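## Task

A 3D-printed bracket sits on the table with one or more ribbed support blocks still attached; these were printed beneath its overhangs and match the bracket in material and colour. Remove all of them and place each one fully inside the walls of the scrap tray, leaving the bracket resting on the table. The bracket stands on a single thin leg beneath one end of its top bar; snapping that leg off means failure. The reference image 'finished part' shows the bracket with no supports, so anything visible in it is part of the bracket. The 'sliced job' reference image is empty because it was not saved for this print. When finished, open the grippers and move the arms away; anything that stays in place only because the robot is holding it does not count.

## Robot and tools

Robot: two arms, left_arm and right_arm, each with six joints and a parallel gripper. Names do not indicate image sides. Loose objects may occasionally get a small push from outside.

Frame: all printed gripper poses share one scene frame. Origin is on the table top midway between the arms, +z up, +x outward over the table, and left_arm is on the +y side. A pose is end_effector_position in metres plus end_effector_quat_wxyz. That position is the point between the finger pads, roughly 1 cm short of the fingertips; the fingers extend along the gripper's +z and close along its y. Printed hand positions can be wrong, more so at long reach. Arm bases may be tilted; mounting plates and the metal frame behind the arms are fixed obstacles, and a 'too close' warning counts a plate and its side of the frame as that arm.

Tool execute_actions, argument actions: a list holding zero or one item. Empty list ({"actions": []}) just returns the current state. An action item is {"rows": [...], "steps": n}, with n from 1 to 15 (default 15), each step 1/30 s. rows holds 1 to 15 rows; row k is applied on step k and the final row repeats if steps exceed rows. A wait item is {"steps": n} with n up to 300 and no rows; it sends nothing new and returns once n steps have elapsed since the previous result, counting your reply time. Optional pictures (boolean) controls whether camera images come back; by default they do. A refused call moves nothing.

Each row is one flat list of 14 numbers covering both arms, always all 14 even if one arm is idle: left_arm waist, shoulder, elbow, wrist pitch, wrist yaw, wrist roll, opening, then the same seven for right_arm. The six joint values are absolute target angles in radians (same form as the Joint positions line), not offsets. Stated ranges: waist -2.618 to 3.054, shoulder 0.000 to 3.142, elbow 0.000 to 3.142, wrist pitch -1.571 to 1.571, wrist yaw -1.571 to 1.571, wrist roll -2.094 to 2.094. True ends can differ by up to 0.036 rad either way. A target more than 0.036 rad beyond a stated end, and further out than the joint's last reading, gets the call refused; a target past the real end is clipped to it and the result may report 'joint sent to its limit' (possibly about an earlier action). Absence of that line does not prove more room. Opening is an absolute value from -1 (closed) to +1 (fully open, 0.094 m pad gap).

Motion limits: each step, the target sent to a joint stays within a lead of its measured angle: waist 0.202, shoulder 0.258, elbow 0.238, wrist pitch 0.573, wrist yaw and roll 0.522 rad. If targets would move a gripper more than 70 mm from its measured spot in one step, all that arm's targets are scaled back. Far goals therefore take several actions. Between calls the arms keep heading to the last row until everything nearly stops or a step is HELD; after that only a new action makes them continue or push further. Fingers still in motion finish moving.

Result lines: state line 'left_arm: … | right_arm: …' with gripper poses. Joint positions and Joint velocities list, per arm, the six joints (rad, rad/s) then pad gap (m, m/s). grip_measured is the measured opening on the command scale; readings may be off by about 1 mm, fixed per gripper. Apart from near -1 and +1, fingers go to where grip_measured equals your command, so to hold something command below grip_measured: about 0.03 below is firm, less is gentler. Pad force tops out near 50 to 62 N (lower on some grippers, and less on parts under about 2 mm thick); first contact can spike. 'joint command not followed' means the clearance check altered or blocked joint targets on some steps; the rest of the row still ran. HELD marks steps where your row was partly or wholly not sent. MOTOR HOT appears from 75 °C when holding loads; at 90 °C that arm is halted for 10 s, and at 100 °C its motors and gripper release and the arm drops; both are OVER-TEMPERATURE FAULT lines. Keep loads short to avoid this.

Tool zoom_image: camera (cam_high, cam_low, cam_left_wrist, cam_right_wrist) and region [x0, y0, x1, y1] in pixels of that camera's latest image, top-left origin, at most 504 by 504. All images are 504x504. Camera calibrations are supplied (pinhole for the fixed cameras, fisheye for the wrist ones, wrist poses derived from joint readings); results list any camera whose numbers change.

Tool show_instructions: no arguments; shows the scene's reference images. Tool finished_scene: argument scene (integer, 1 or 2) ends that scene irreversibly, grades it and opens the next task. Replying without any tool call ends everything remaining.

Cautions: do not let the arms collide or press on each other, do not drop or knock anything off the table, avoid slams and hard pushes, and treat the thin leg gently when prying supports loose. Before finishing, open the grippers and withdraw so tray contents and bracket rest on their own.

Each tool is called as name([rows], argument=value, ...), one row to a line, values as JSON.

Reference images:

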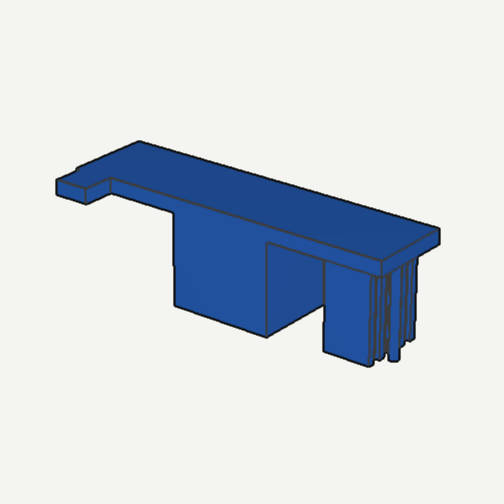

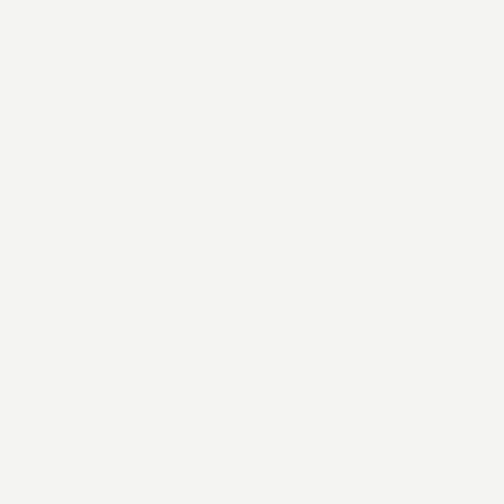

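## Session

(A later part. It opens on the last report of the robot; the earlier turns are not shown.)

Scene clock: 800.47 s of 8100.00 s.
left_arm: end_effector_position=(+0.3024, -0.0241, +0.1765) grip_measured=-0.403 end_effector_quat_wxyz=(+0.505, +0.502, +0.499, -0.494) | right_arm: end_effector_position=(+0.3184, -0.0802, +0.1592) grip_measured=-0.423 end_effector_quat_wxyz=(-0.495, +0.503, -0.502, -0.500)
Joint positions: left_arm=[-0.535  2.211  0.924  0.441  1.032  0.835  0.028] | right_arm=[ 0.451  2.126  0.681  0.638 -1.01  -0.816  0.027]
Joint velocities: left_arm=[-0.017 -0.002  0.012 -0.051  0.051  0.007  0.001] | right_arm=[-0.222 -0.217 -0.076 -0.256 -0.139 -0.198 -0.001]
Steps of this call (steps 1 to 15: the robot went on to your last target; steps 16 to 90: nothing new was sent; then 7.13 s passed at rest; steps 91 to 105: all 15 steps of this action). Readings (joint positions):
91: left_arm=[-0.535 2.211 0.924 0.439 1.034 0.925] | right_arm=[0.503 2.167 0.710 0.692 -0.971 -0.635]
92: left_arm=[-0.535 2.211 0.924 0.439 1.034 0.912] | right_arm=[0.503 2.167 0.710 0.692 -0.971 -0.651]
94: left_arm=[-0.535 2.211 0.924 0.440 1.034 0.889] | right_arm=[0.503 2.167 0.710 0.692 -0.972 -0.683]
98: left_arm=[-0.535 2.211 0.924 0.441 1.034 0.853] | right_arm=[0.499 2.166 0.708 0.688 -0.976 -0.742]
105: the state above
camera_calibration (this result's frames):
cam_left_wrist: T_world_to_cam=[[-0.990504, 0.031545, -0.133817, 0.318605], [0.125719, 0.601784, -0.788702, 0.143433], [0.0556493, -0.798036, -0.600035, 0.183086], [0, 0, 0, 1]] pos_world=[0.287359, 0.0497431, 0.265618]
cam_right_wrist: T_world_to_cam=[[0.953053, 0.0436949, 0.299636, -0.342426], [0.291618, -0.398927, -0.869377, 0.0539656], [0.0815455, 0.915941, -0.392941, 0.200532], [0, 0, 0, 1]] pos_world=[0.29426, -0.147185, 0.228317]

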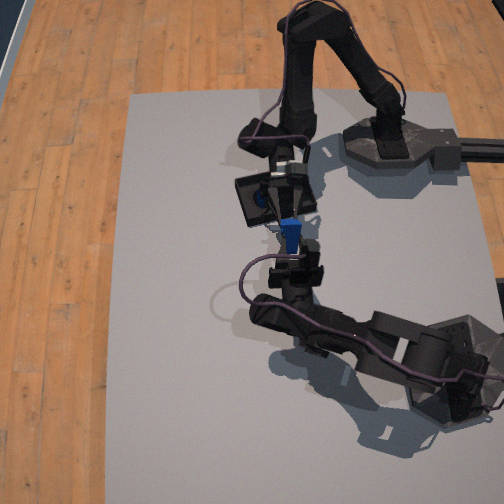

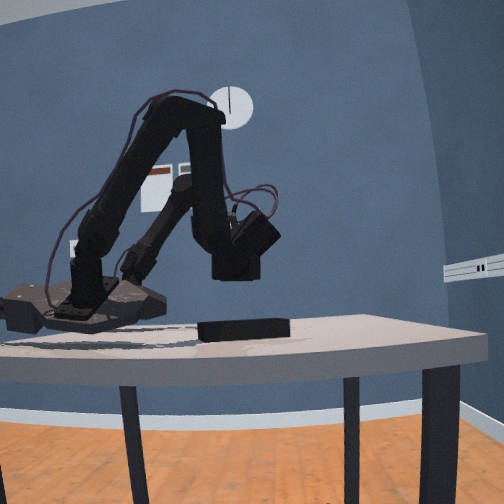

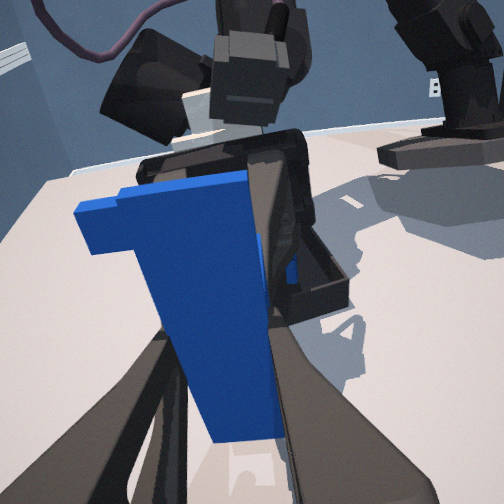

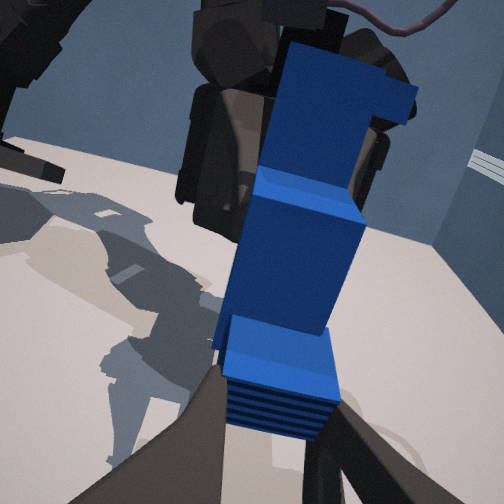

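execute_actions([
  {"rows":[[-0.535,2.19,0.91,0.44,1.04,0.82,-0.45,0.42,2.085,0.652,0.555,-1.065,-0.87,-0.48],[-0.535,2.19,0.91,0.44,1.04,0.82,-0.45,0.405,2.07,0.648,0.53,-1.075,-0.885,-0.48],[-0.535,2.19,0.91,0.44,1.04,0.82,-0.45,0.388,2.05,0.645,0.505,-1.085,-0.90,-0.48],[-0.535,2.185,0.92,0.43,1.03,0.82,-0.45,0.37,2.03,0.645,0.48,-1.085,-0.915,-0.48],[-0.535,2.178,0.935,0.40,1.0,0.81,-0.45,0.352,2.005,0.655,0.45,-1.07,-0.93,-0.48],[-0.538,2.17,0.955,0.36,0.96,0.79,-0.45,0.335,1.98,0.67,0.41,-1.04,-0.945,-0.48],[-0.542,2.16,0.975,0.31,0.91,0.77,-0.45,0.32,1.955,0.69,0.36,-1.0,-0.96,-0.48],[-0.547,2.15,1.0,0.255,0.855,0.75,-0.45,0.308,1.93,0.71,0.305,-0.95,-0.975,-0.48],[-0.552,2.14,1.025,0.20,0.80,0.73,-0.45,0.30,1.905,0.73,0.25,-0.89,-0.99,-0.48],[-0.558,2.13,1.05,0.14,0.74,0.71,-0.45,0.295,1.88,0.75,0.195,-0.83,-1.005,-0.48],[-0.564,2.12,1.075,0.08,0.68,0.69,-0.45,0.29,1.86,0.77,0.14,-0.765,-1.02,-0.48],[-0.57,2.11,1.10,0.02,0.62,0.67,-0.45,0.29,1.84,0.79,0.085,-0.70,-1.04,-0.48],[-0.576,2.105,1.125,-0.04,0.56,0.65,-0.45,0.29,1.825,0.81,0.03,-0.635,-1.06,-0.48],[-0.582,2.1,1.15,-0.10,0.50,0.63,-0.45,0.29,1.81,0.83,-0.025,-0.57,-1.08,-0.48],[-0.588,2.1,1.175,-0.16,0.44,0.61,-0.45,0.295,1.80,0.85,-0.08,-0.505,-1.10,-0.48]],"steps":15},
], pictures=false)

execute_actions([
  {"rows":[[-0.596,2.105,1.20,-0.22,0.38,0.59,-0.45,0.30,1.80,0.868,-0.135,-0.44,-1.12,-0.48],[-0.605,2.11,1.225,-0.28,0.32,0.57,-0.45,0.31,1.80,0.886,-0.19,-0.375,-1.14,-0.48],[-0.615,2.12,1.25,-0.34,0.26,0.55,-0.45,0.32,1.80,0.904,-0.245,-0.31,-1.16,-0.48],[-0.627,2.13,1.275,-0.40,0.20,0.53,-0.45,0.333,1.805,0.922,-0.30,-0.245,-1.18,-0.48],[-0.64,2.143,1.30,-0.46,0.14,0.51,-0.45,0.347,1.81,0.94,-0.355,-0.18,-1.20,-0.48],[-0.654,2.157,1.325,-0.52,0.08,0.49,-0.45,0.362,1.815,0.958,-0.41,-0.115,-1.22,-0.48],[-0.669,2.172,1.35,-0.58,0.02,0.47,-0.45,0.378,1.82,0.976,-0.465,-0.05,-1.24,-0.48],[-0.684,2.188,1.372,-0.64,-0.04,0.45,-0.45,0.394,1.828,0.994,-0.52,0.015,-1.26,-0.48],[-0.70,2.204,1.394,-0.70,-0.10,0.43,-0.45,0.41,1.836,1.01,-0.575,0.08,-1.28,-0.48],[-0.716,2.22,1.414,-0.76,-0.16,0.41,-0.45,0.427,1.844,1.025,-0.63,0.145,-1.295,-0.48],[-0.732,2.237,1.434,-0.81,-0.22,0.39,-0.45,0.444,1.852,1.04,-0.68,0.21,-1.31,-0.48],[-0.747,2.254,1.452,-0.86,-0.275,0.37,-0.45,0.46,1.86,1.052,-0.725,0.275,-1.32,-0.48],[-0.76,2.27,1.468,-0.90,-0.32,0.35,-0.45,0.476,1.87,1.062,-0.76,0.33,-1.33,-0.48],[-0.772,2.285,1.48,-0.925,-0.355,0.33,-0.45,0.49,1.88,1.07,-0.785,0.375,-1.33,-0.48],[-0.782,2.30,1.49,-0.94,-0.38,0.32,-0.45,0.50,1.89,1.076,-0.80,0.40,-1.33,-0.48]],"steps":15},
], pictures=false)

execute_actions([
  {"steps":14},
])

Scene clock: 837.60 s of 8100.00 s.
left_arm: end_effector_position=(+0.3612, -0.0086, +0.1669) grip_measured=-0.403 end_effector_quat_wxyz=(+0.416, +0.463, +0.671, -0.404) | right_arm: end_effector_position=(+0.4004, -0.1632, +0.1713) grip_measured=-0.423 end_effector_quat_wxyz=(-0.502, +0.514, -0.610, -0.336)
Joint positions: left_arm=[-0.552  2.135  1.109  0.073  0.651  0.695  0.028] | right_arm=[ 0.292  1.833  0.799  0.157 -0.731 -1.021  0.027]
Joint velocities: left_arm=[-0.198 -0.256  0.784 -1.458 -1.516 -0.535 -0.   ] | right_arm=[ 0.002 -0.471  0.632 -1.355  1.575 -0.476  0.   ]
Steps of this call (steps 1 to 30: the robot went on to your last target; steps 31 to 90: nothing new was sent; then 33.63 s passed at rest; steps 91 to 105: all 15 steps of this action). Readings (joint positions):
91: left_arm=[-0.535 2.211 0.924 0.441 1.032 0.830] | right_arm=[0.435 2.111 0.677 0.599 -1.025 -0.853]
92: left_arm=[-0.535 2.211 0.924 0.441 1.031 0.830] | right_arm=[0.431 2.106 0.676 0.591 -1.029 -0.857]
94: left_arm=[-0.535 2.211 0.924 0.441 1.030 0.830] | right_arm=[0.411 2.082 0.667 0.562 -1.039 -0.873]
98: left_arm=[-0.535 2.198 0.937 0.378 0.967 0.806] | right_arm=[0.338 1.991 0.667 0.460 -1.020 -0.917]
105: the state above

Scene clock: 838.10 s of 8100.00 s.
left_arm: end_effector_position=(+0.3235, +0.0486, +0.0882) grip_measured=-0.403 end_effector_quat_wxyz=(+0.079, +0.455, +0.882, -0.090) | right_arm: end_effector_position=(+0.3623, -0.2405, +0.0918) grip_measured=-0.423 end_effector_quat_wxyz=(-0.133, +0.727, -0.672, -0.052)
Joint positions: left_arm=[-0.744  2.265  1.444 -0.748 -0.19   0.402  0.028] | right_arm=[ 0.467  1.862  1.041 -0.614  0.183 -1.283  0.027]
Joint velocities: left_arm=[-0.403  0.53   0.3   -1.165 -1.341 -0.491 -0.   ] | right_arm=[ 0.383  0.266  0.227 -1.165  1.473 -0.359 -0.002]
Steps of this call (steps 1 to 15: all 15 steps of this action). Readings (joint positions):
1: left_arm=[-0.559 2.127 1.137 0.023 0.597 0.676] | right_arm=[0.292 1.819 0.821 0.110 -0.676 -1.039]
2: left_arm=[-0.567 2.123 1.165 -0.027 0.543 0.657] | right_arm=[0.292 1.809 0.842 0.062 -0.619 -1.057]
4: left_arm=[-0.584 2.123 1.218 -0.132 0.429 0.618] | right_arm=[0.298 1.804 0.881 -0.036 -0.498 -1.095]
8: left_arm=[-0.632 2.143 1.314 -0.366 0.196 0.540] | right_arm=[0.348 1.806 0.945 -0.257 -0.244 -1.172]
15: the state above

Scene clock: 838.57 s of 8100.00 s.
left_arm: end_effector_position=(+0.3000, +0.0840, +0.0756) grip_measured=-0.403 end_effector_quat_wxyz=(-0.001, +0.464, +0.886, +0.011) | right_arm: end_effector_position=(+0.3388, -0.2795, +0.0820) grip_measured=-0.423 end_effector_quat_wxyz=(-0.018, +0.769, -0.638, +0.008)
Joint positions: left_arm=[-0.776  2.307  1.462 -0.922 -0.369  0.332  0.028] | right_arm=[ 0.491  1.884  1.049 -0.775  0.387 -1.321  0.027]
Joint velocities: left_arm=[-0.027  0.007 -0.012 -0.051  0.007 -0.007 -0.   ] | right_arm=[ 0.007  0.007  0.007 -0.022  0.11  -0.037 -0.   ]
Steps of this call (steps 1 to 14: the robot went on to your last target). Readings (joint positions):
1: left_arm=[-0.757 2.281 1.451 -0.785 -0.228 0.387] | right_arm=[0.479 1.870 1.046 -0.647 0.226 -1.292]
2: left_arm=[-0.766 2.293 1.454 -0.814 -0.257 0.376] | right_arm=[0.487 1.876 1.049 -0.675 0.259 -1.298]
4: left_arm=[-0.775 2.305 1.454 -0.860 -0.298 0.359] | right_arm=[0.491 1.883 1.049 -0.716 0.307 -1.307]
8: left_arm=[-0.776 2.307 1.457 -0.907 -0.345 0.341] | right_arm=[0.491 1.884 1.049 -0.757 0.361 -1.317]
14: the state above
camera_calibration (this result's frames):
cam_left_wrist: T_world_to_cam=[[-0.885193, -0.464632, 0.0234478, 0.297545], [-0.355427, 0.707942, 0.610319, 0.028793], [-0.300174, 0.531916, -0.791808, 0.218466], [0, 0, 0, 1]] pos_world=[0.339196, 0.00165989, 0.148433]
cam_right_wrist: T_world_to_cam=[[0.88009, 0.47479, 0.00392227, -0.160521], [0.435204, -0.80996, 0.393145, -0.365599], [0.189838, -0.344296, -0.919468, 0.00533005], [0, 0, 0, 1]] pos_world=[0.299372, -0.218072, 0.149264]

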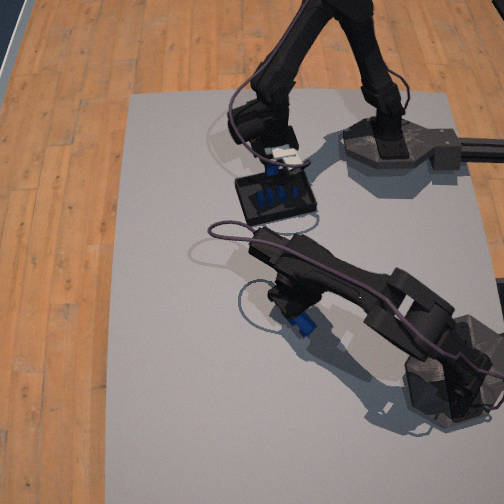

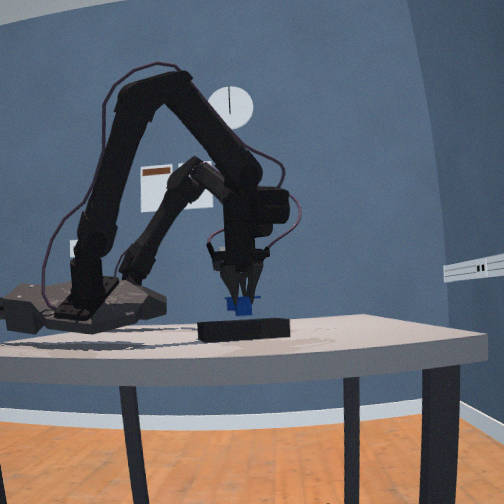

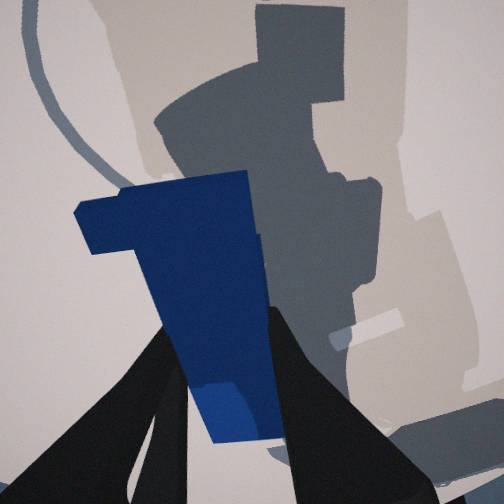

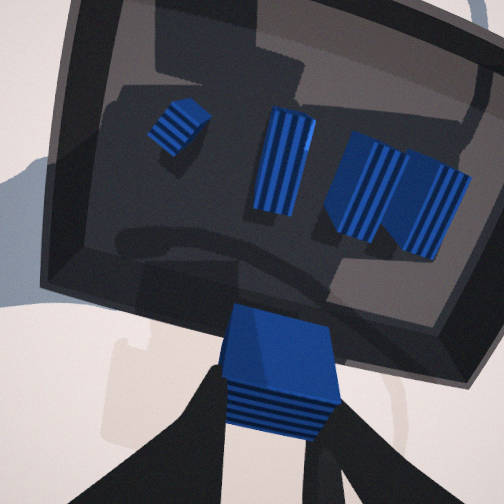

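execute_actions([
  {"rows":[[-0.772,2.31,1.45,-0.91,-0.37,0.32,-0.45,0.508,1.89,1.09,-0.81,0.39,-1.32,-0.48],[-0.766,2.318,1.44,-0.89,-0.37,0.32,-0.45,0.516,1.90,1.102,-0.82,0.39,-1.31,-0.48],[-0.762,2.324,1.434,-0.872,-0.37,0.32,-0.45,0.524,1.91,1.114,-0.83,0.39,-1.30,-0.48],[-0.758,2.33,1.428,-0.855,-0.37,0.32,-0.45,0.532,1.922,1.126,-0.84,0.39,-1.29,-0.48],[-0.754,2.336,1.422,-0.84,-0.37,0.32,-0.45,0.54,1.934,1.136,-0.85,0.39,-1.28,-0.48],[-0.75,2.342,1.416,-0.825,-0.37,0.32,-0.45,0.548,1.946,1.146,-0.858,0.39,-1.27,-0.48],[-0.747,2.348,1.41,-0.81,-0.37,0.32,-0.45,0.555,1.958,1.154,-0.862,0.39,-1.26,-0.48],[-0.744,2.354,1.404,-0.797,-0.37,0.32,-0.45,0.56,1.968,1.156,-0.862,0.39,-1.26,-0.48],[-0.741,2.36,1.398,-0.785,-0.37,0.32,-0.45,0.56,1.968,1.156,-0.862,0.39,-1.26,-0.48],[-0.738,2.365,1.392,-0.775,-0.37,0.32,-0.45,0.56,1.968,1.156,-0.862,0.39,-1.26,-0.48],[-0.735,2.37,1.387,-0.765,-0.37,0.32,-0.45,0.56,1.968,1.156,-0.862,0.39,-1.26,-0.48],[-0.732,2.374,1.382,-0.76,-0.37,0.32,-0.45,0.56,1.968,1.156,-0.862,0.39,-1.26,-0.48]],"steps":15},
])

Scene clock: 850.83 s of 8100.00 s.
left_arm: end_effector_position=(+0.2950, +0.0896, +0.0326) grip_measured=-0.403 end_effector_quat_wxyz=(-0.015, +0.447, +0.894, +0.012) | right_arm: end_effector_position=(+0.3419, -0.2592, +0.0854) grip_measured=-0.423 end_effector_quat_wxyz=(-0.003, +0.778, -0.628, +0.009)
Joint positions: left_arm=[-0.732  2.373  1.393 -0.8   -0.376  0.328  0.028] | right_arm=[ 0.55   1.962  1.135 -0.836  0.395 -1.273  0.027]
Joint velocities: left_arm=[ 0.022  0.095 -0.076  0.125 -0.037  0.037 -0.001] | right_arm=[ 0.002 -0.002 -0.007 -0.066  0.037  0.022 -0.   ]
Steps of this call (steps 1 to 30: the robot went on to your last target; steps 31 to 90: nothing new was sent; then 8.77 s passed at rest; steps 91 to 105: all 15 steps of this action). Readings (joint positions):
91: left_arm=[-0.776 2.307 1.462 -0.928 -0.376 0.328] | right_arm=[0.491 1.884 1.051 -0.782 0.395 -1.322]
92: left_arm=[-0.775 2.307 1.462 -0.926 -0.376 0.328] | right_arm=[0.492 1.885 1.057 -0.789 0.395 -1.322]
94: left_arm=[-0.772 2.307 1.454 -0.909 -0.376 0.328] | right_arm=[0.500 1.894 1.079 -0.803 0.395 -1.316]
98: left_arm=[-0.756 2.326 1.433 -0.863 -0.376 0.328] | right_arm=[0.533 1.933 1.128 -0.819 0.395 -1.291]
105: the state above
camera_calibration (this result's frames):
cam_left_wrist: T_world_to_cam=[[-0.865744, -0.499177, 0.0361879, 0.293673], [-0.368587, 0.684827, 0.628614, 0.0545653], [-0.338572, 0.53088, -0.776875, 0.190885], [0, 0, 0, 1]] pos_world=[0.338986, 0.00789009, 0.103366]
cam_right_wrist: T_world_to_cam=[[0.867203, 0.497374, -0.0240397, -0.160295], [0.46351, -0.788633, 0.404001, -0.357001], [0.181981, -0.361493, -0.914443, 0.01263], [0, 0, 0, 1]] pos_world=[0.302183, -0.197251, 0.151925]

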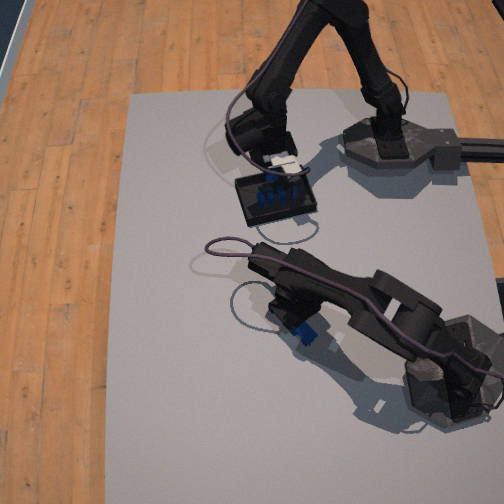

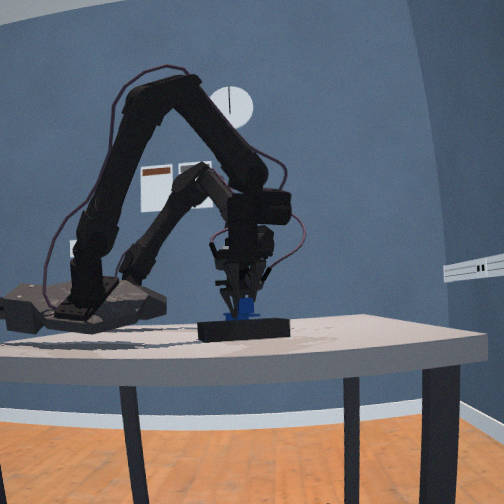

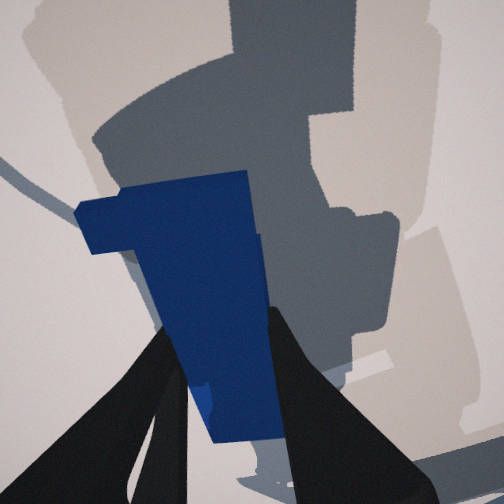

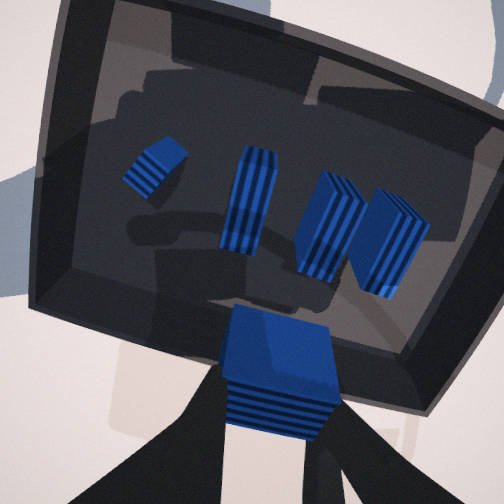

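execute_actions([
  {"rows":[[-0.732,2.374,1.39,-0.755,-0.365,0.32,-0.45,0.545,1.975,1.115,-0.83,0.39,-1.28,-0.48],[-0.732,2.374,1.39,-0.75,-0.36,0.32,-0.45,0.54,1.981,1.108,-0.81,0.39,-1.285,-0.48],[-0.732,2.374,1.39,-0.745,-0.355,0.32,-0.45,0.536,1.987,1.102,-0.79,0.39,-1.29,-0.48],[-0.732,2.374,1.39,-0.74,-0.35,0.32,-0.45,0.532,1.993,1.096,-0.772,0.39,-1.295,-0.48],[-0.732,2.374,1.39,-0.74,-0.35,0.32,-0.45,0.528,1.999,1.09,-0.755,0.39,-1.30,-0.48],[-0.732,2.374,1.39,-0.74,-0.35,0.32,-0.45,0.524,2.005,1.084,-0.738,0.39,-1.305,-0.48],[-0.732,2.374,1.39,-0.74,-0.35,0.32,-0.45,0.52,2.011,1.078,-0.722,0.39,-1.31,-0.48],[-0.732,2.374,1.39,-0.74,-0.35,0.32,-0.45,0.516,2.017,1.072,-0.706,0.39,-1.315,-0.48],[-0.732,2.374,1.39,-0.74,-0.35,0.32,-0.45,0.512,2.023,1.066,-0.69,0.39,-1.32,-0.48],[-0.732,2.374,1.39,-0.74,-0.35,0.32,-0.45,0.508,2.029,1.06,-0.675,0.39,-1.325,-0.48],[-0.732,2.374,1.39,-0.74,-0.35,0.32,-0.45,0.504,2.035,1.054,-0.665,0.39,-1.325,-0.48],[-0.732,2.374,1.39,-0.74,-0.35,0.32,-0.45,0.501,2.04,1.049,-0.658,0.39,-1.325,-0.48],[-0.732,2.374,1.39,-0.74,-0.35,0.32,-0.45,0.499,2.044,1.045,-0.655,0.39,-1.325,-0.48]],"steps":15},
], pictures=false)

execute_actions([
  {"steps":8},
])

Scene clock: 863.43 s of 8100.00 s.
left_arm: end_effector_position=(+0.3009, +0.0824, +0.0313) grip_measured=-0.403 end_effector_quat_wxyz=(+0.002, +0.441, +0.897, +0.003) | right_arm: end_effector_position=(+0.3376, -0.2605, +0.0452) grip_measured=-0.423 end_effector_quat_wxyz=(+0.004, +0.776, -0.630, +0.003)
Joint positions: left_arm=[-0.732  2.376  1.391 -0.758 -0.363  0.328  0.028] | right_arm=[ 0.504  2.036  1.063 -0.691  0.395 -1.311  0.027]
Joint velocities: left_arm=[ 0.012 -0.012  0.002  0.007 -0.022 -0.022 -0.001] | right_arm=[-0.042  0.09  -0.081  0.139  0.037 -0.051 -0.   ]
Steps of this call (steps 1 to 30: the robot went on to your last target; steps 31 to 90: nothing new was sent; then 9.10 s passed at rest; steps 91 to 105: all 15 steps of this action). Readings (joint positions):
91: left_arm=[-0.732 2.376 1.391 -0.777 -0.376 0.328] | right_arm=[0.550 1.962 1.135 -0.842 0.395 -1.268]
92: left_arm=[-0.732 2.376 1.391 -0.775 -0.375 0.328] | right_arm=[0.550 1.963 1.135 -0.839 0.395 -1.270]
94: left_arm=[-0.732 2.376 1.391 -0.771 -0.372 0.328] | right_arm=[0.546 1.966 1.129 -0.820 0.395 -1.275]
98: left_arm=[-0.732 2.376 1.391 -0.762 -0.366 0.328] | right_arm=[0.530 1.991 1.104 -0.768 0.395 -1.290]
105: the state above

Scene clock: 863.70 s of 8100.00 s.
left_arm: end_effector_position=(+0.3009, +0.0823, +0.0313) grip_measured=-0.403 end_effector_quat_wxyz=(+0.002, +0.441, +0.898, +0.002) | right_arm: end_effector_position=(+0.3412, -0.2584, +0.0438) grip_measured=-0.423 end_effector_quat_wxyz=(-0.003, +0.776, -0.631, +0.007)
Joint positions: left_arm=[-0.732  2.376  1.391 -0.758 -0.362  0.328  0.028] | right_arm=[ 0.503  2.038  1.06  -0.667  0.395 -1.316  0.027]
Joint velocities: left_arm=[-0.017  0.002 -0.027 -0.007 -0.007 -0.007  0.   ] | right_arm=[-0.002 -0.012 -0.007  0.066 -0.022  0.007 -0.001]
Steps of this call (steps 1 to 8: the robot went on to your last target). Readings (joint positions):
1: left_arm=[-0.732 2.376 1.391 -0.758 -0.363 0.328] | right_arm=[0.503 2.038 1.061 -0.686 0.395 -1.312]
2: left_arm=[-0.732 2.376 1.391 -0.758 -0.362 0.328] | right_arm=[0.503 2.038 1.060 -0.683 0.395 -1.313]
4: left_arm=[-0.732 2.376 1.391 -0.758 -0.362 0.328] | right_arm=[0.503 2.038 1.060 -0.675 0.395 -1.314]
8: the state above
camera_calibration (this result's frames):
cam_left_wrist: T_world_to_cam=[[-0.859445, -0.510151, 0.0331661, 0.294248], [-0.391795, 0.698948, 0.598304, 0.0694341], [-0.328407, 0.501215, -0.800582, 0.195843], [0, 0, 0, 1]] pos_world=[0.34441, 0.00342067, 0.105487]
cam_right_wrist: T_world_to_cam=[[0.870874, 0.490884, -0.0247347, -0.163936], [0.45858, -0.793393, 0.400289, -0.338605], [0.176871, -0.359944, -0.916055, -0.0227334], [0, 0, 0, 1]] pos_world=[0.302066, -0.196357, 0.11066]

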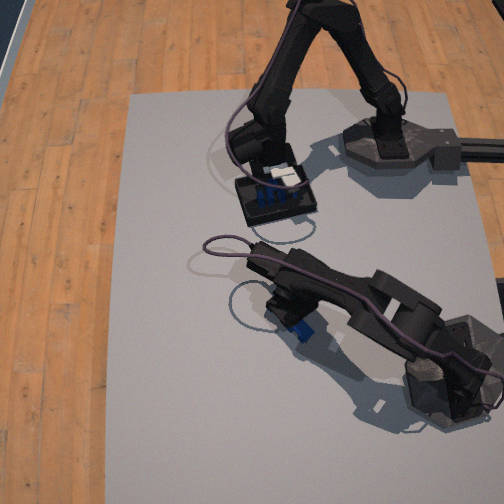

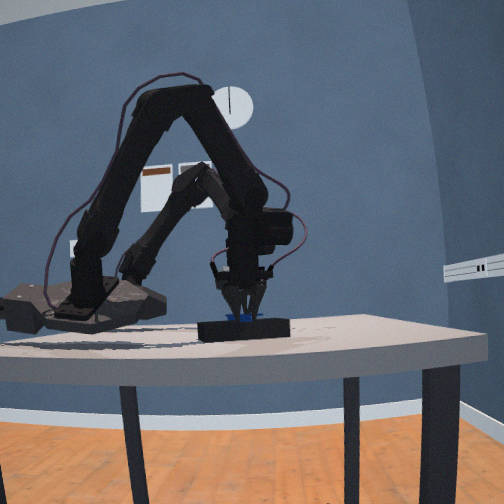

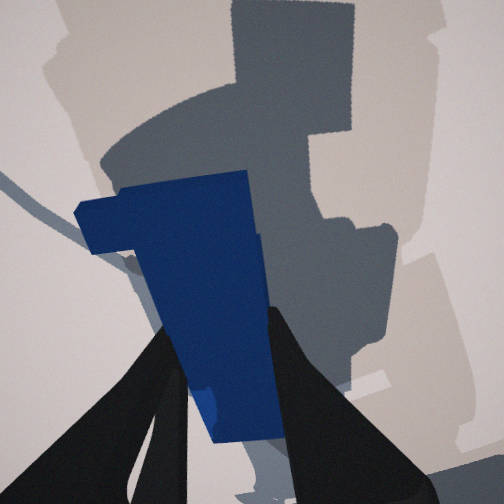

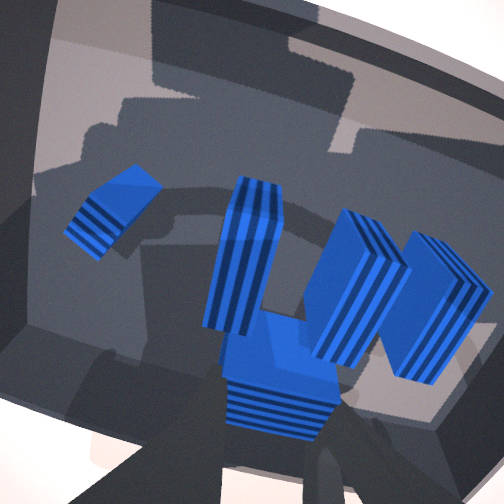

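Lower both a few mm and release.

execute_actions([
  {"rows":[[-0.732,2.379,1.39,-0.735,-0.35,0.32,-0.45,0.499,2.05,1.045,-0.655,0.39,-1.325,-0.48],[-0.732,2.384,1.39,-0.73,-0.35,0.32,-0.45,0.499,2.056,1.045,-0.655,0.39,-1.325,-0.48],[-0.732,2.388,1.39,-0.73,-0.35,0.32,-0.45,0.499,2.061,1.045,-0.655,0.39,-1.325,-0.48],[-0.732,2.39,1.39,-0.73,-0.35,0.32,-0.45,0.499,2.064,1.045,-0.655,0.39,-1.325,-0.48]],"steps":9},
], pictures=false)

Scene clock: 870.00 s of 8100.00 s.
left_arm: end_effector_position=(+0.3026, +0.0811, +0.0313) grip_measured=-0.403 end_effector_quat_wxyz=(+0.006, +0.440, +0.898, +0.002) | right_arm: end_effector_position=(+0.3396, -0.2572, +0.0394) grip_measured=-0.423 end_effector_quat_wxyz=(+0.001, +0.777, -0.629, +0.005)
Joint positions: left_arm=[-0.732  2.376  1.391 -0.749 -0.362  0.328  0.028] | right_arm=[ 0.503  2.054  1.06  -0.66   0.395 -1.317  0.027]
Joint velocities: left_arm=[ 0.002  0.002 -0.017 -0.022 -0.051  0.037 -0.   ] | right_arm=[-0.002  0.022 -0.012  0.051 -0.037  0.007  0.   ]
Steps of this call (steps 1 to 30: the robot went on to your last target; steps 31 to 90: nothing new was sent; then 3.00 s passed at rest; steps 91 to 99: all 9 steps of this action). Readings (joint positions):
91: left_arm=[-0.732 2.376 1.391 -0.757 -0.362 0.328] | right_arm=[0.503 2.038 1.060 -0.662 0.395 -1.317]
92: left_arm=[-0.732 2.376 1.391 -0.756 -0.362 0.328] | right_arm=[0.503 2.038 1.060 -0.662 0.395 -1.317]
94: left_arm=[-0.732 2.376 1.391 -0.753 -0.362 0.328] | right_arm=[0.503 2.042 1.060 -0.661 0.395 -1.317]
98: left_arm=[-0.732 2.376 1.391 -0.749 -0.362 0.328] | right_arm=[0.503 2.053 1.060 -0.660 0.395 -1.317]
99: the state above

execute_actions([
  {"rows":[[-0.732,2.394,1.39,-0.73,-0.35,0.32,-0.45,0.499,2.066,1.045,-0.655,0.39,-1.325,-0.44],[-0.732,2.398,1.39,-0.73,-0.35,0.32,-0.45,0.499,2.066,1.045,-0.655,0.39,-1.325,-0.39],[-0.732,2.401,1.39,-0.73,-0.35,0.32,-0.45,0.499,2.066,1.045,-0.655,0.39,-1.325,-0.33],[-0.732,2.401,1.39,-0.73,-0.35,0.32,-0.45,0.499,2.066,1.045,-0.655,0.39,-1.325,-0.27],[-0.732,2.401,1.39,-0.73,-0.35,0.32,-0.45,0.499,2.066,1.045,-0.655,0.39,-1.325,-0.2]],"steps":9},
], pictures=false)

Scene clock: 874.93 s of 8100.00 s.
left_arm: end_effector_position=(+0.3006, +0.0800, +0.0263) grip_measured=-0.403 end_effector_quat_wxyz=(+0.002, +0.441, +0.898, +0.002) | right_arm: end_effector_position=(+0.3396, -0.2572, +0.0394) grip_measured=-0.202 end_effector_quat_wxyz=(+0.001, +0.777, -0.629, +0.005)
Joint positions: left_arm=[-0.732  2.39   1.391 -0.743 -0.361  0.328  0.028] | right_arm=[ 0.503  2.054  1.06  -0.66   0.395 -1.317  0.037]
Joint velocities: left_arm=[-0.002 -0.022 -0.007 -0.037  0.007  0.007  0.001] | right_arm=[-0.002 -0.007 -0.002 -0.037  0.007 -0.11   0.001]
Steps of this call (steps 1 to 15: the robot went on to your last target; steps 16 to 90: nothing new was sent; then 1.63 s passed at rest; steps 91 to 99: all 9 steps of this action). Readings (joint positions):
91: left_arm=[-0.732 2.376 1.391 -0.747 -0.362 0.328] | right_arm=[0.503 2.054 1.060 -0.660 0.395 -1.317]
92: left_arm=[-0.732 2.377 1.391 -0.747 -0.362 0.328] | right_arm=[0.503 2.054 1.060 -0.660 0.395 -1.317]
94: left_arm=[-0.732 2.382 1.391 -0.745 -0.362 0.328] | right_arm=[0.503 2.054 1.060 -0.660 0.395 -1.317]
98: left_arm=[-0.732 2.390 1.391 -0.744 -0.361 0.328] | right_arm=[0.503 2.054 1.060 -0.660 0.395 -1.317]
99: the state above

execute_actions([
  {"rows":[[-0.732,2.39,1.39,-0.74,-0.35,0.32,-0.41,0.505,2.045,1.075,-0.67,0.39,-1.32,-0.2],[-0.732,2.39,1.39,-0.74,-0.35,0.32,-0.36,0.512,2.035,1.088,-0.69,0.39,-1.32,-0.2],[-0.732,2.39,1.39,-0.74,-0.35,0.32,-0.30,0.518,2.025,1.097,-0.71,0.39,-1.32,-0.2],[-0.732,2.39,1.39,-0.74,-0.35,0.32,-0.22,0.524,2.015,1.106,-0.73,0.39,-1.32,-0.2],[-0.732,2.385,1.40,-0.75,-0.35,0.32,-0.14,0.53,2.0,1.115,-0.75,0.39,-1.32,-0.2],[-0.735,2.37,1.41,-0.77,-0.35,0.32,-0.1,0.535,1.985,1.124,-0.77,0.39,-1.32,-0.2],[-0.74,2.355,1.42,-0.79,-0.35,0.32,-0.1,0.538,1.965,1.133,-0.79,0.39,-1.32,-0.2],[-0.745,2.34,1.43,-0.81,-0.35,0.32,-0.1,0.538,1.945,1.14,-0.81,0.39,-1.32,-0.2],[-0.75,2.32,1.44,-0.83,-0.35,0.32,-0.1,0.535,1.92,1.14,-0.83,0.39,-1.32,-0.2],[-0.75,2.295,1.45,-0.855,-0.35,0.32,-0.1,0.525,1.89,1.14,-0.85,0.39,-1.32,-0.2],[-0.75,2.27,1.45,-0.88,-0.35,0.32,-0.1,0.51,1.86,1.14,-0.87,0.39,-1.32,-0.2],[-0.74,2.24,1.45,-0.90,-0.35,0.32,-0.1,0.49,1.83,1.14,-0.89,0.39,-1.32,-0.2],[-0.72,2.205,1.45,-0.92,-0.35,0.32,-0.1,0.465,1.80,1.14,-0.90,0.39,-1.32,-0.2],[-0.70,2.17,1.44,-0.94,-0.35,0.32,-0.1,0.44,1.77,1.14,-0.91,0.39,-1.32,-0.2],[-0.67,2.135,1.43,-0.96,-0.35,0.32,-0.1,0.41,1.74,1.14,-0.92,0.39,-1.32,-0.2]],"steps":15},
], pictures=false)

execute_actions([
  {"rows":[[-0.63,2.10,1.42,-0.97,-0.35,0.32,-0.1,0.38,1.71,1.14,-0.93,0.39,-1.32,-0.2],[-0.59,2.065,1.41,-0.98,-0.35,0.32,-0.1,0.35,1.68,1.14,-0.94,0.39,-1.32,-0.2],[-0.55,2.03,1.40,-0.99,-0.35,0.32,-0.1,0.32,1.65,1.14,-0.95,0.39,-1.32,-0.2],[-0.51,1.995,1.39,-1.0,-0.35,0.32,-0.1,0.29,1.63,1.14,-0.95,0.39,-1.32,-0.2],[-0.47,1.96,1.38,-1.0,-0.35,0.32,-0.1,0.26,1.61,1.14,-0.95,0.39,-1.32,-0.2],[-0.43,1.93,1.37,-1.0,-0.35,0.32,-0.1,0.24,1.60,1.14,-0.95,0.39,-1.32,-0.2],[-0.39,1.90,1.36,-1.0,-0.35,0.32,-0.1,0.22,1.60,1.14,-0.95,0.39,-1.32,-0.2],[-0.35,1.88,1.35,-1.0,-0.35,0.32,-0.1,0.22,1.60,1.14,-0.95,0.39,-1.32,-0.2],[-0.32,1.86,1.35,-1.0,-0.35,0.32,-0.1,0.22,1.60,1.14,-0.95,0.39,-1.32,-0.2],[-0.30,1.85,1.35,-1.0,-0.35,0.32,-0.1,0.22,1.60,1.14,-0.95,0.39,-1.32,-0.2]],"steps":15},
])

zoom_image(camera="cam_high", region=[210,150,370,350])

Scene clock: 894.00 s of 8100.00 s.
left_arm: end_effector_position=(+0.3101, +0.1009, +0.0798) grip_measured=-0.102 end_effector_quat_wxyz=(+0.019, +0.430, +0.903, -0.004) | right_arm: end_effector_position=(+0.3623, -0.2924, +0.1167) grip_measured=-0.202 end_effector_quat_wxyz=(-0.052, +0.750, -0.659, +0.027)
Joint positions: left_arm=[-0.722  2.241  1.409 -0.869 -0.354  0.328  0.042] | right_arm=[ 0.472  1.804  1.119 -0.833  0.394 -1.317  0.037]
Joint velocities: left_arm=[ 0.212 -1.126 -0.007 -0.505  0.11   0.007 -0.   ] | right_arm=[-0.686 -0.901  0.012 -0.359  0.022 -0.051  0.   ]
Steps of this call (steps 1 to 15: the robot went on to your last target; steps 16 to 90: nothing new was sent; then 15.57 s passed at rest; steps 91 to 105: all 15 steps of this action). Readings (joint positions):
91: left_arm=[-0.732 2.390 1.391 -0.743 -0.361 0.328] | right_arm=[0.503 2.054 1.060 -0.660 0.395 -1.317]
92: left_arm=[-0.732 2.390 1.391 -0.743 -0.361 0.328] | right_arm=[0.503 2.054 1.060 -0.661 0.395 -1.317]
94: left_arm=[-0.732 2.390 1.391 -0.743 -0.361 0.328] | right_arm=[0.503 2.051 1.066 -0.676 0.395 -1.317]
98: left_arm=[-0.732 2.387 1.391 -0.756 -0.361 0.328] | right_arm=[0.518 2.005 1.096 -0.730 0.395 -1.317]
105: the state above

Scene clock: 894.50 s of 8100.00 s.
left_arm: end_effector_position=(+0.3410, +0.3026, +0.1315) grip_measured=-0.102 end_effector_quat_wxyz=(+0.047, +0.186, +0.981, -0.008) | right_arm: end_effector_position=(+0.3633, -0.3951, +0.1390) grip_measured=-0.202 end_effector_quat_wxyz=(-0.049, +0.650, -0.758, +0.036)
Joint positions: left_arm=[-0.267  1.856  1.371 -0.976 -0.369  0.325  0.042] | right_arm=[ 0.215  1.6    1.12  -0.926  0.401 -1.317  0.037]
Joint velocities: left_arm=[-0.144 -0.007 -0.159  0.007 -0.007 -0.037 -0.001] | right_arm=[ 0.007 -0.002  0.002 -0.007  0.051  0.007 -0.   ]
Steps of this call (steps 1 to 15: all 15 steps of this action). Readings (joint positions):
1: left_arm=[-0.709 2.200 1.409 -0.885 -0.352 0.328] | right_arm=[0.445 1.773 1.120 -0.846 0.394 -1.317]
2: left_arm=[-0.686 2.159 1.409 -0.899 -0.349 0.328] | right_arm=[0.413 1.743 1.120 -0.858 0.393 -1.317]
4: left_arm=[-0.616 2.078 1.409 -0.922 -0.346 0.328] | right_arm=[0.345 1.684 1.120 -0.880 0.394 -1.317]
8: left_arm=[-0.418 1.935 1.395 -0.941 -0.349 0.327] | right_arm=[0.233 1.606 1.120 -0.907 0.398 -1.317]
15: the state above
camera_calibration (this result's frames):
cam_left_wrist: T_world_to_cam=[[-0.479399, -0.877226, 0.0255094, 0.420321], [-0.742725, 0.421036, 0.520661, 0.0851775], [-0.467477, 0.230658, -0.853383, 0.315058], [0, 0, 0, 1]] pos_world=[0.412048, 0.260183, 0.213794]
cam_right_wrist: T_world_to_cam=[[0.984133, 0.155367, 0.0856963, -0.302794], [0.108917, -0.910248, 0.399483, -0.414287], [0.140071, -0.38381, -0.912727, 0.014805], [0, 0, 0, 1]] pos_world=[0.341039, -0.324377, 0.204962]

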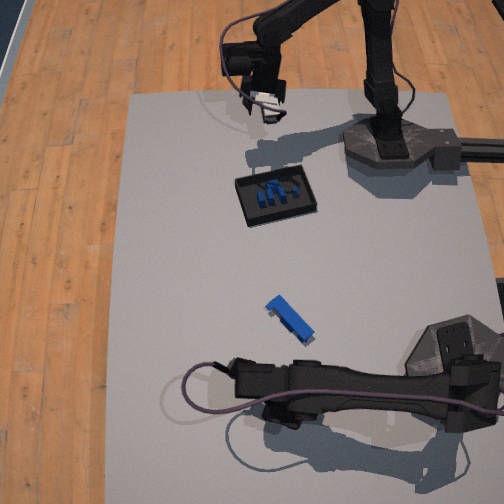

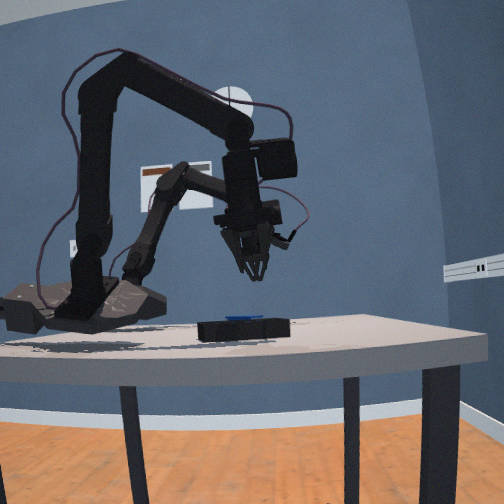

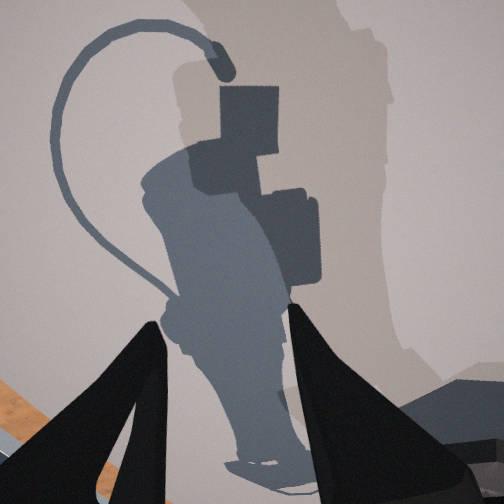

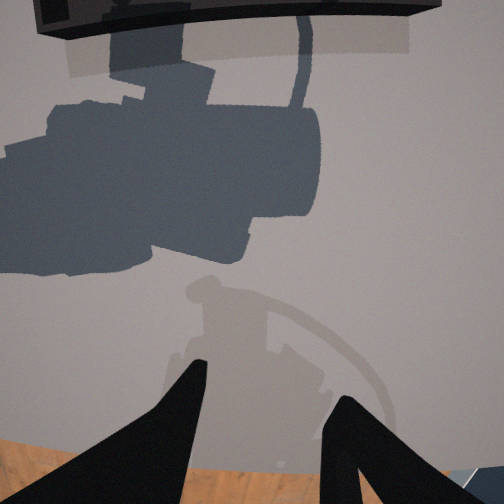

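Region (210, 150, 370, 350) of cam_high's 504x504 image, scaled by 2.520, with more detail than that image has; it fills the left 403 columns of this view, and the rest is white.

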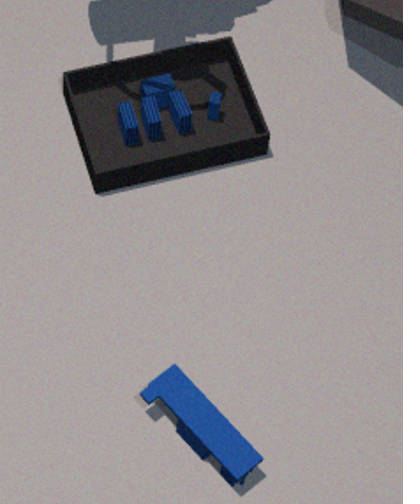

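finished_scene(scene=1)

The scene is finished: the task was done.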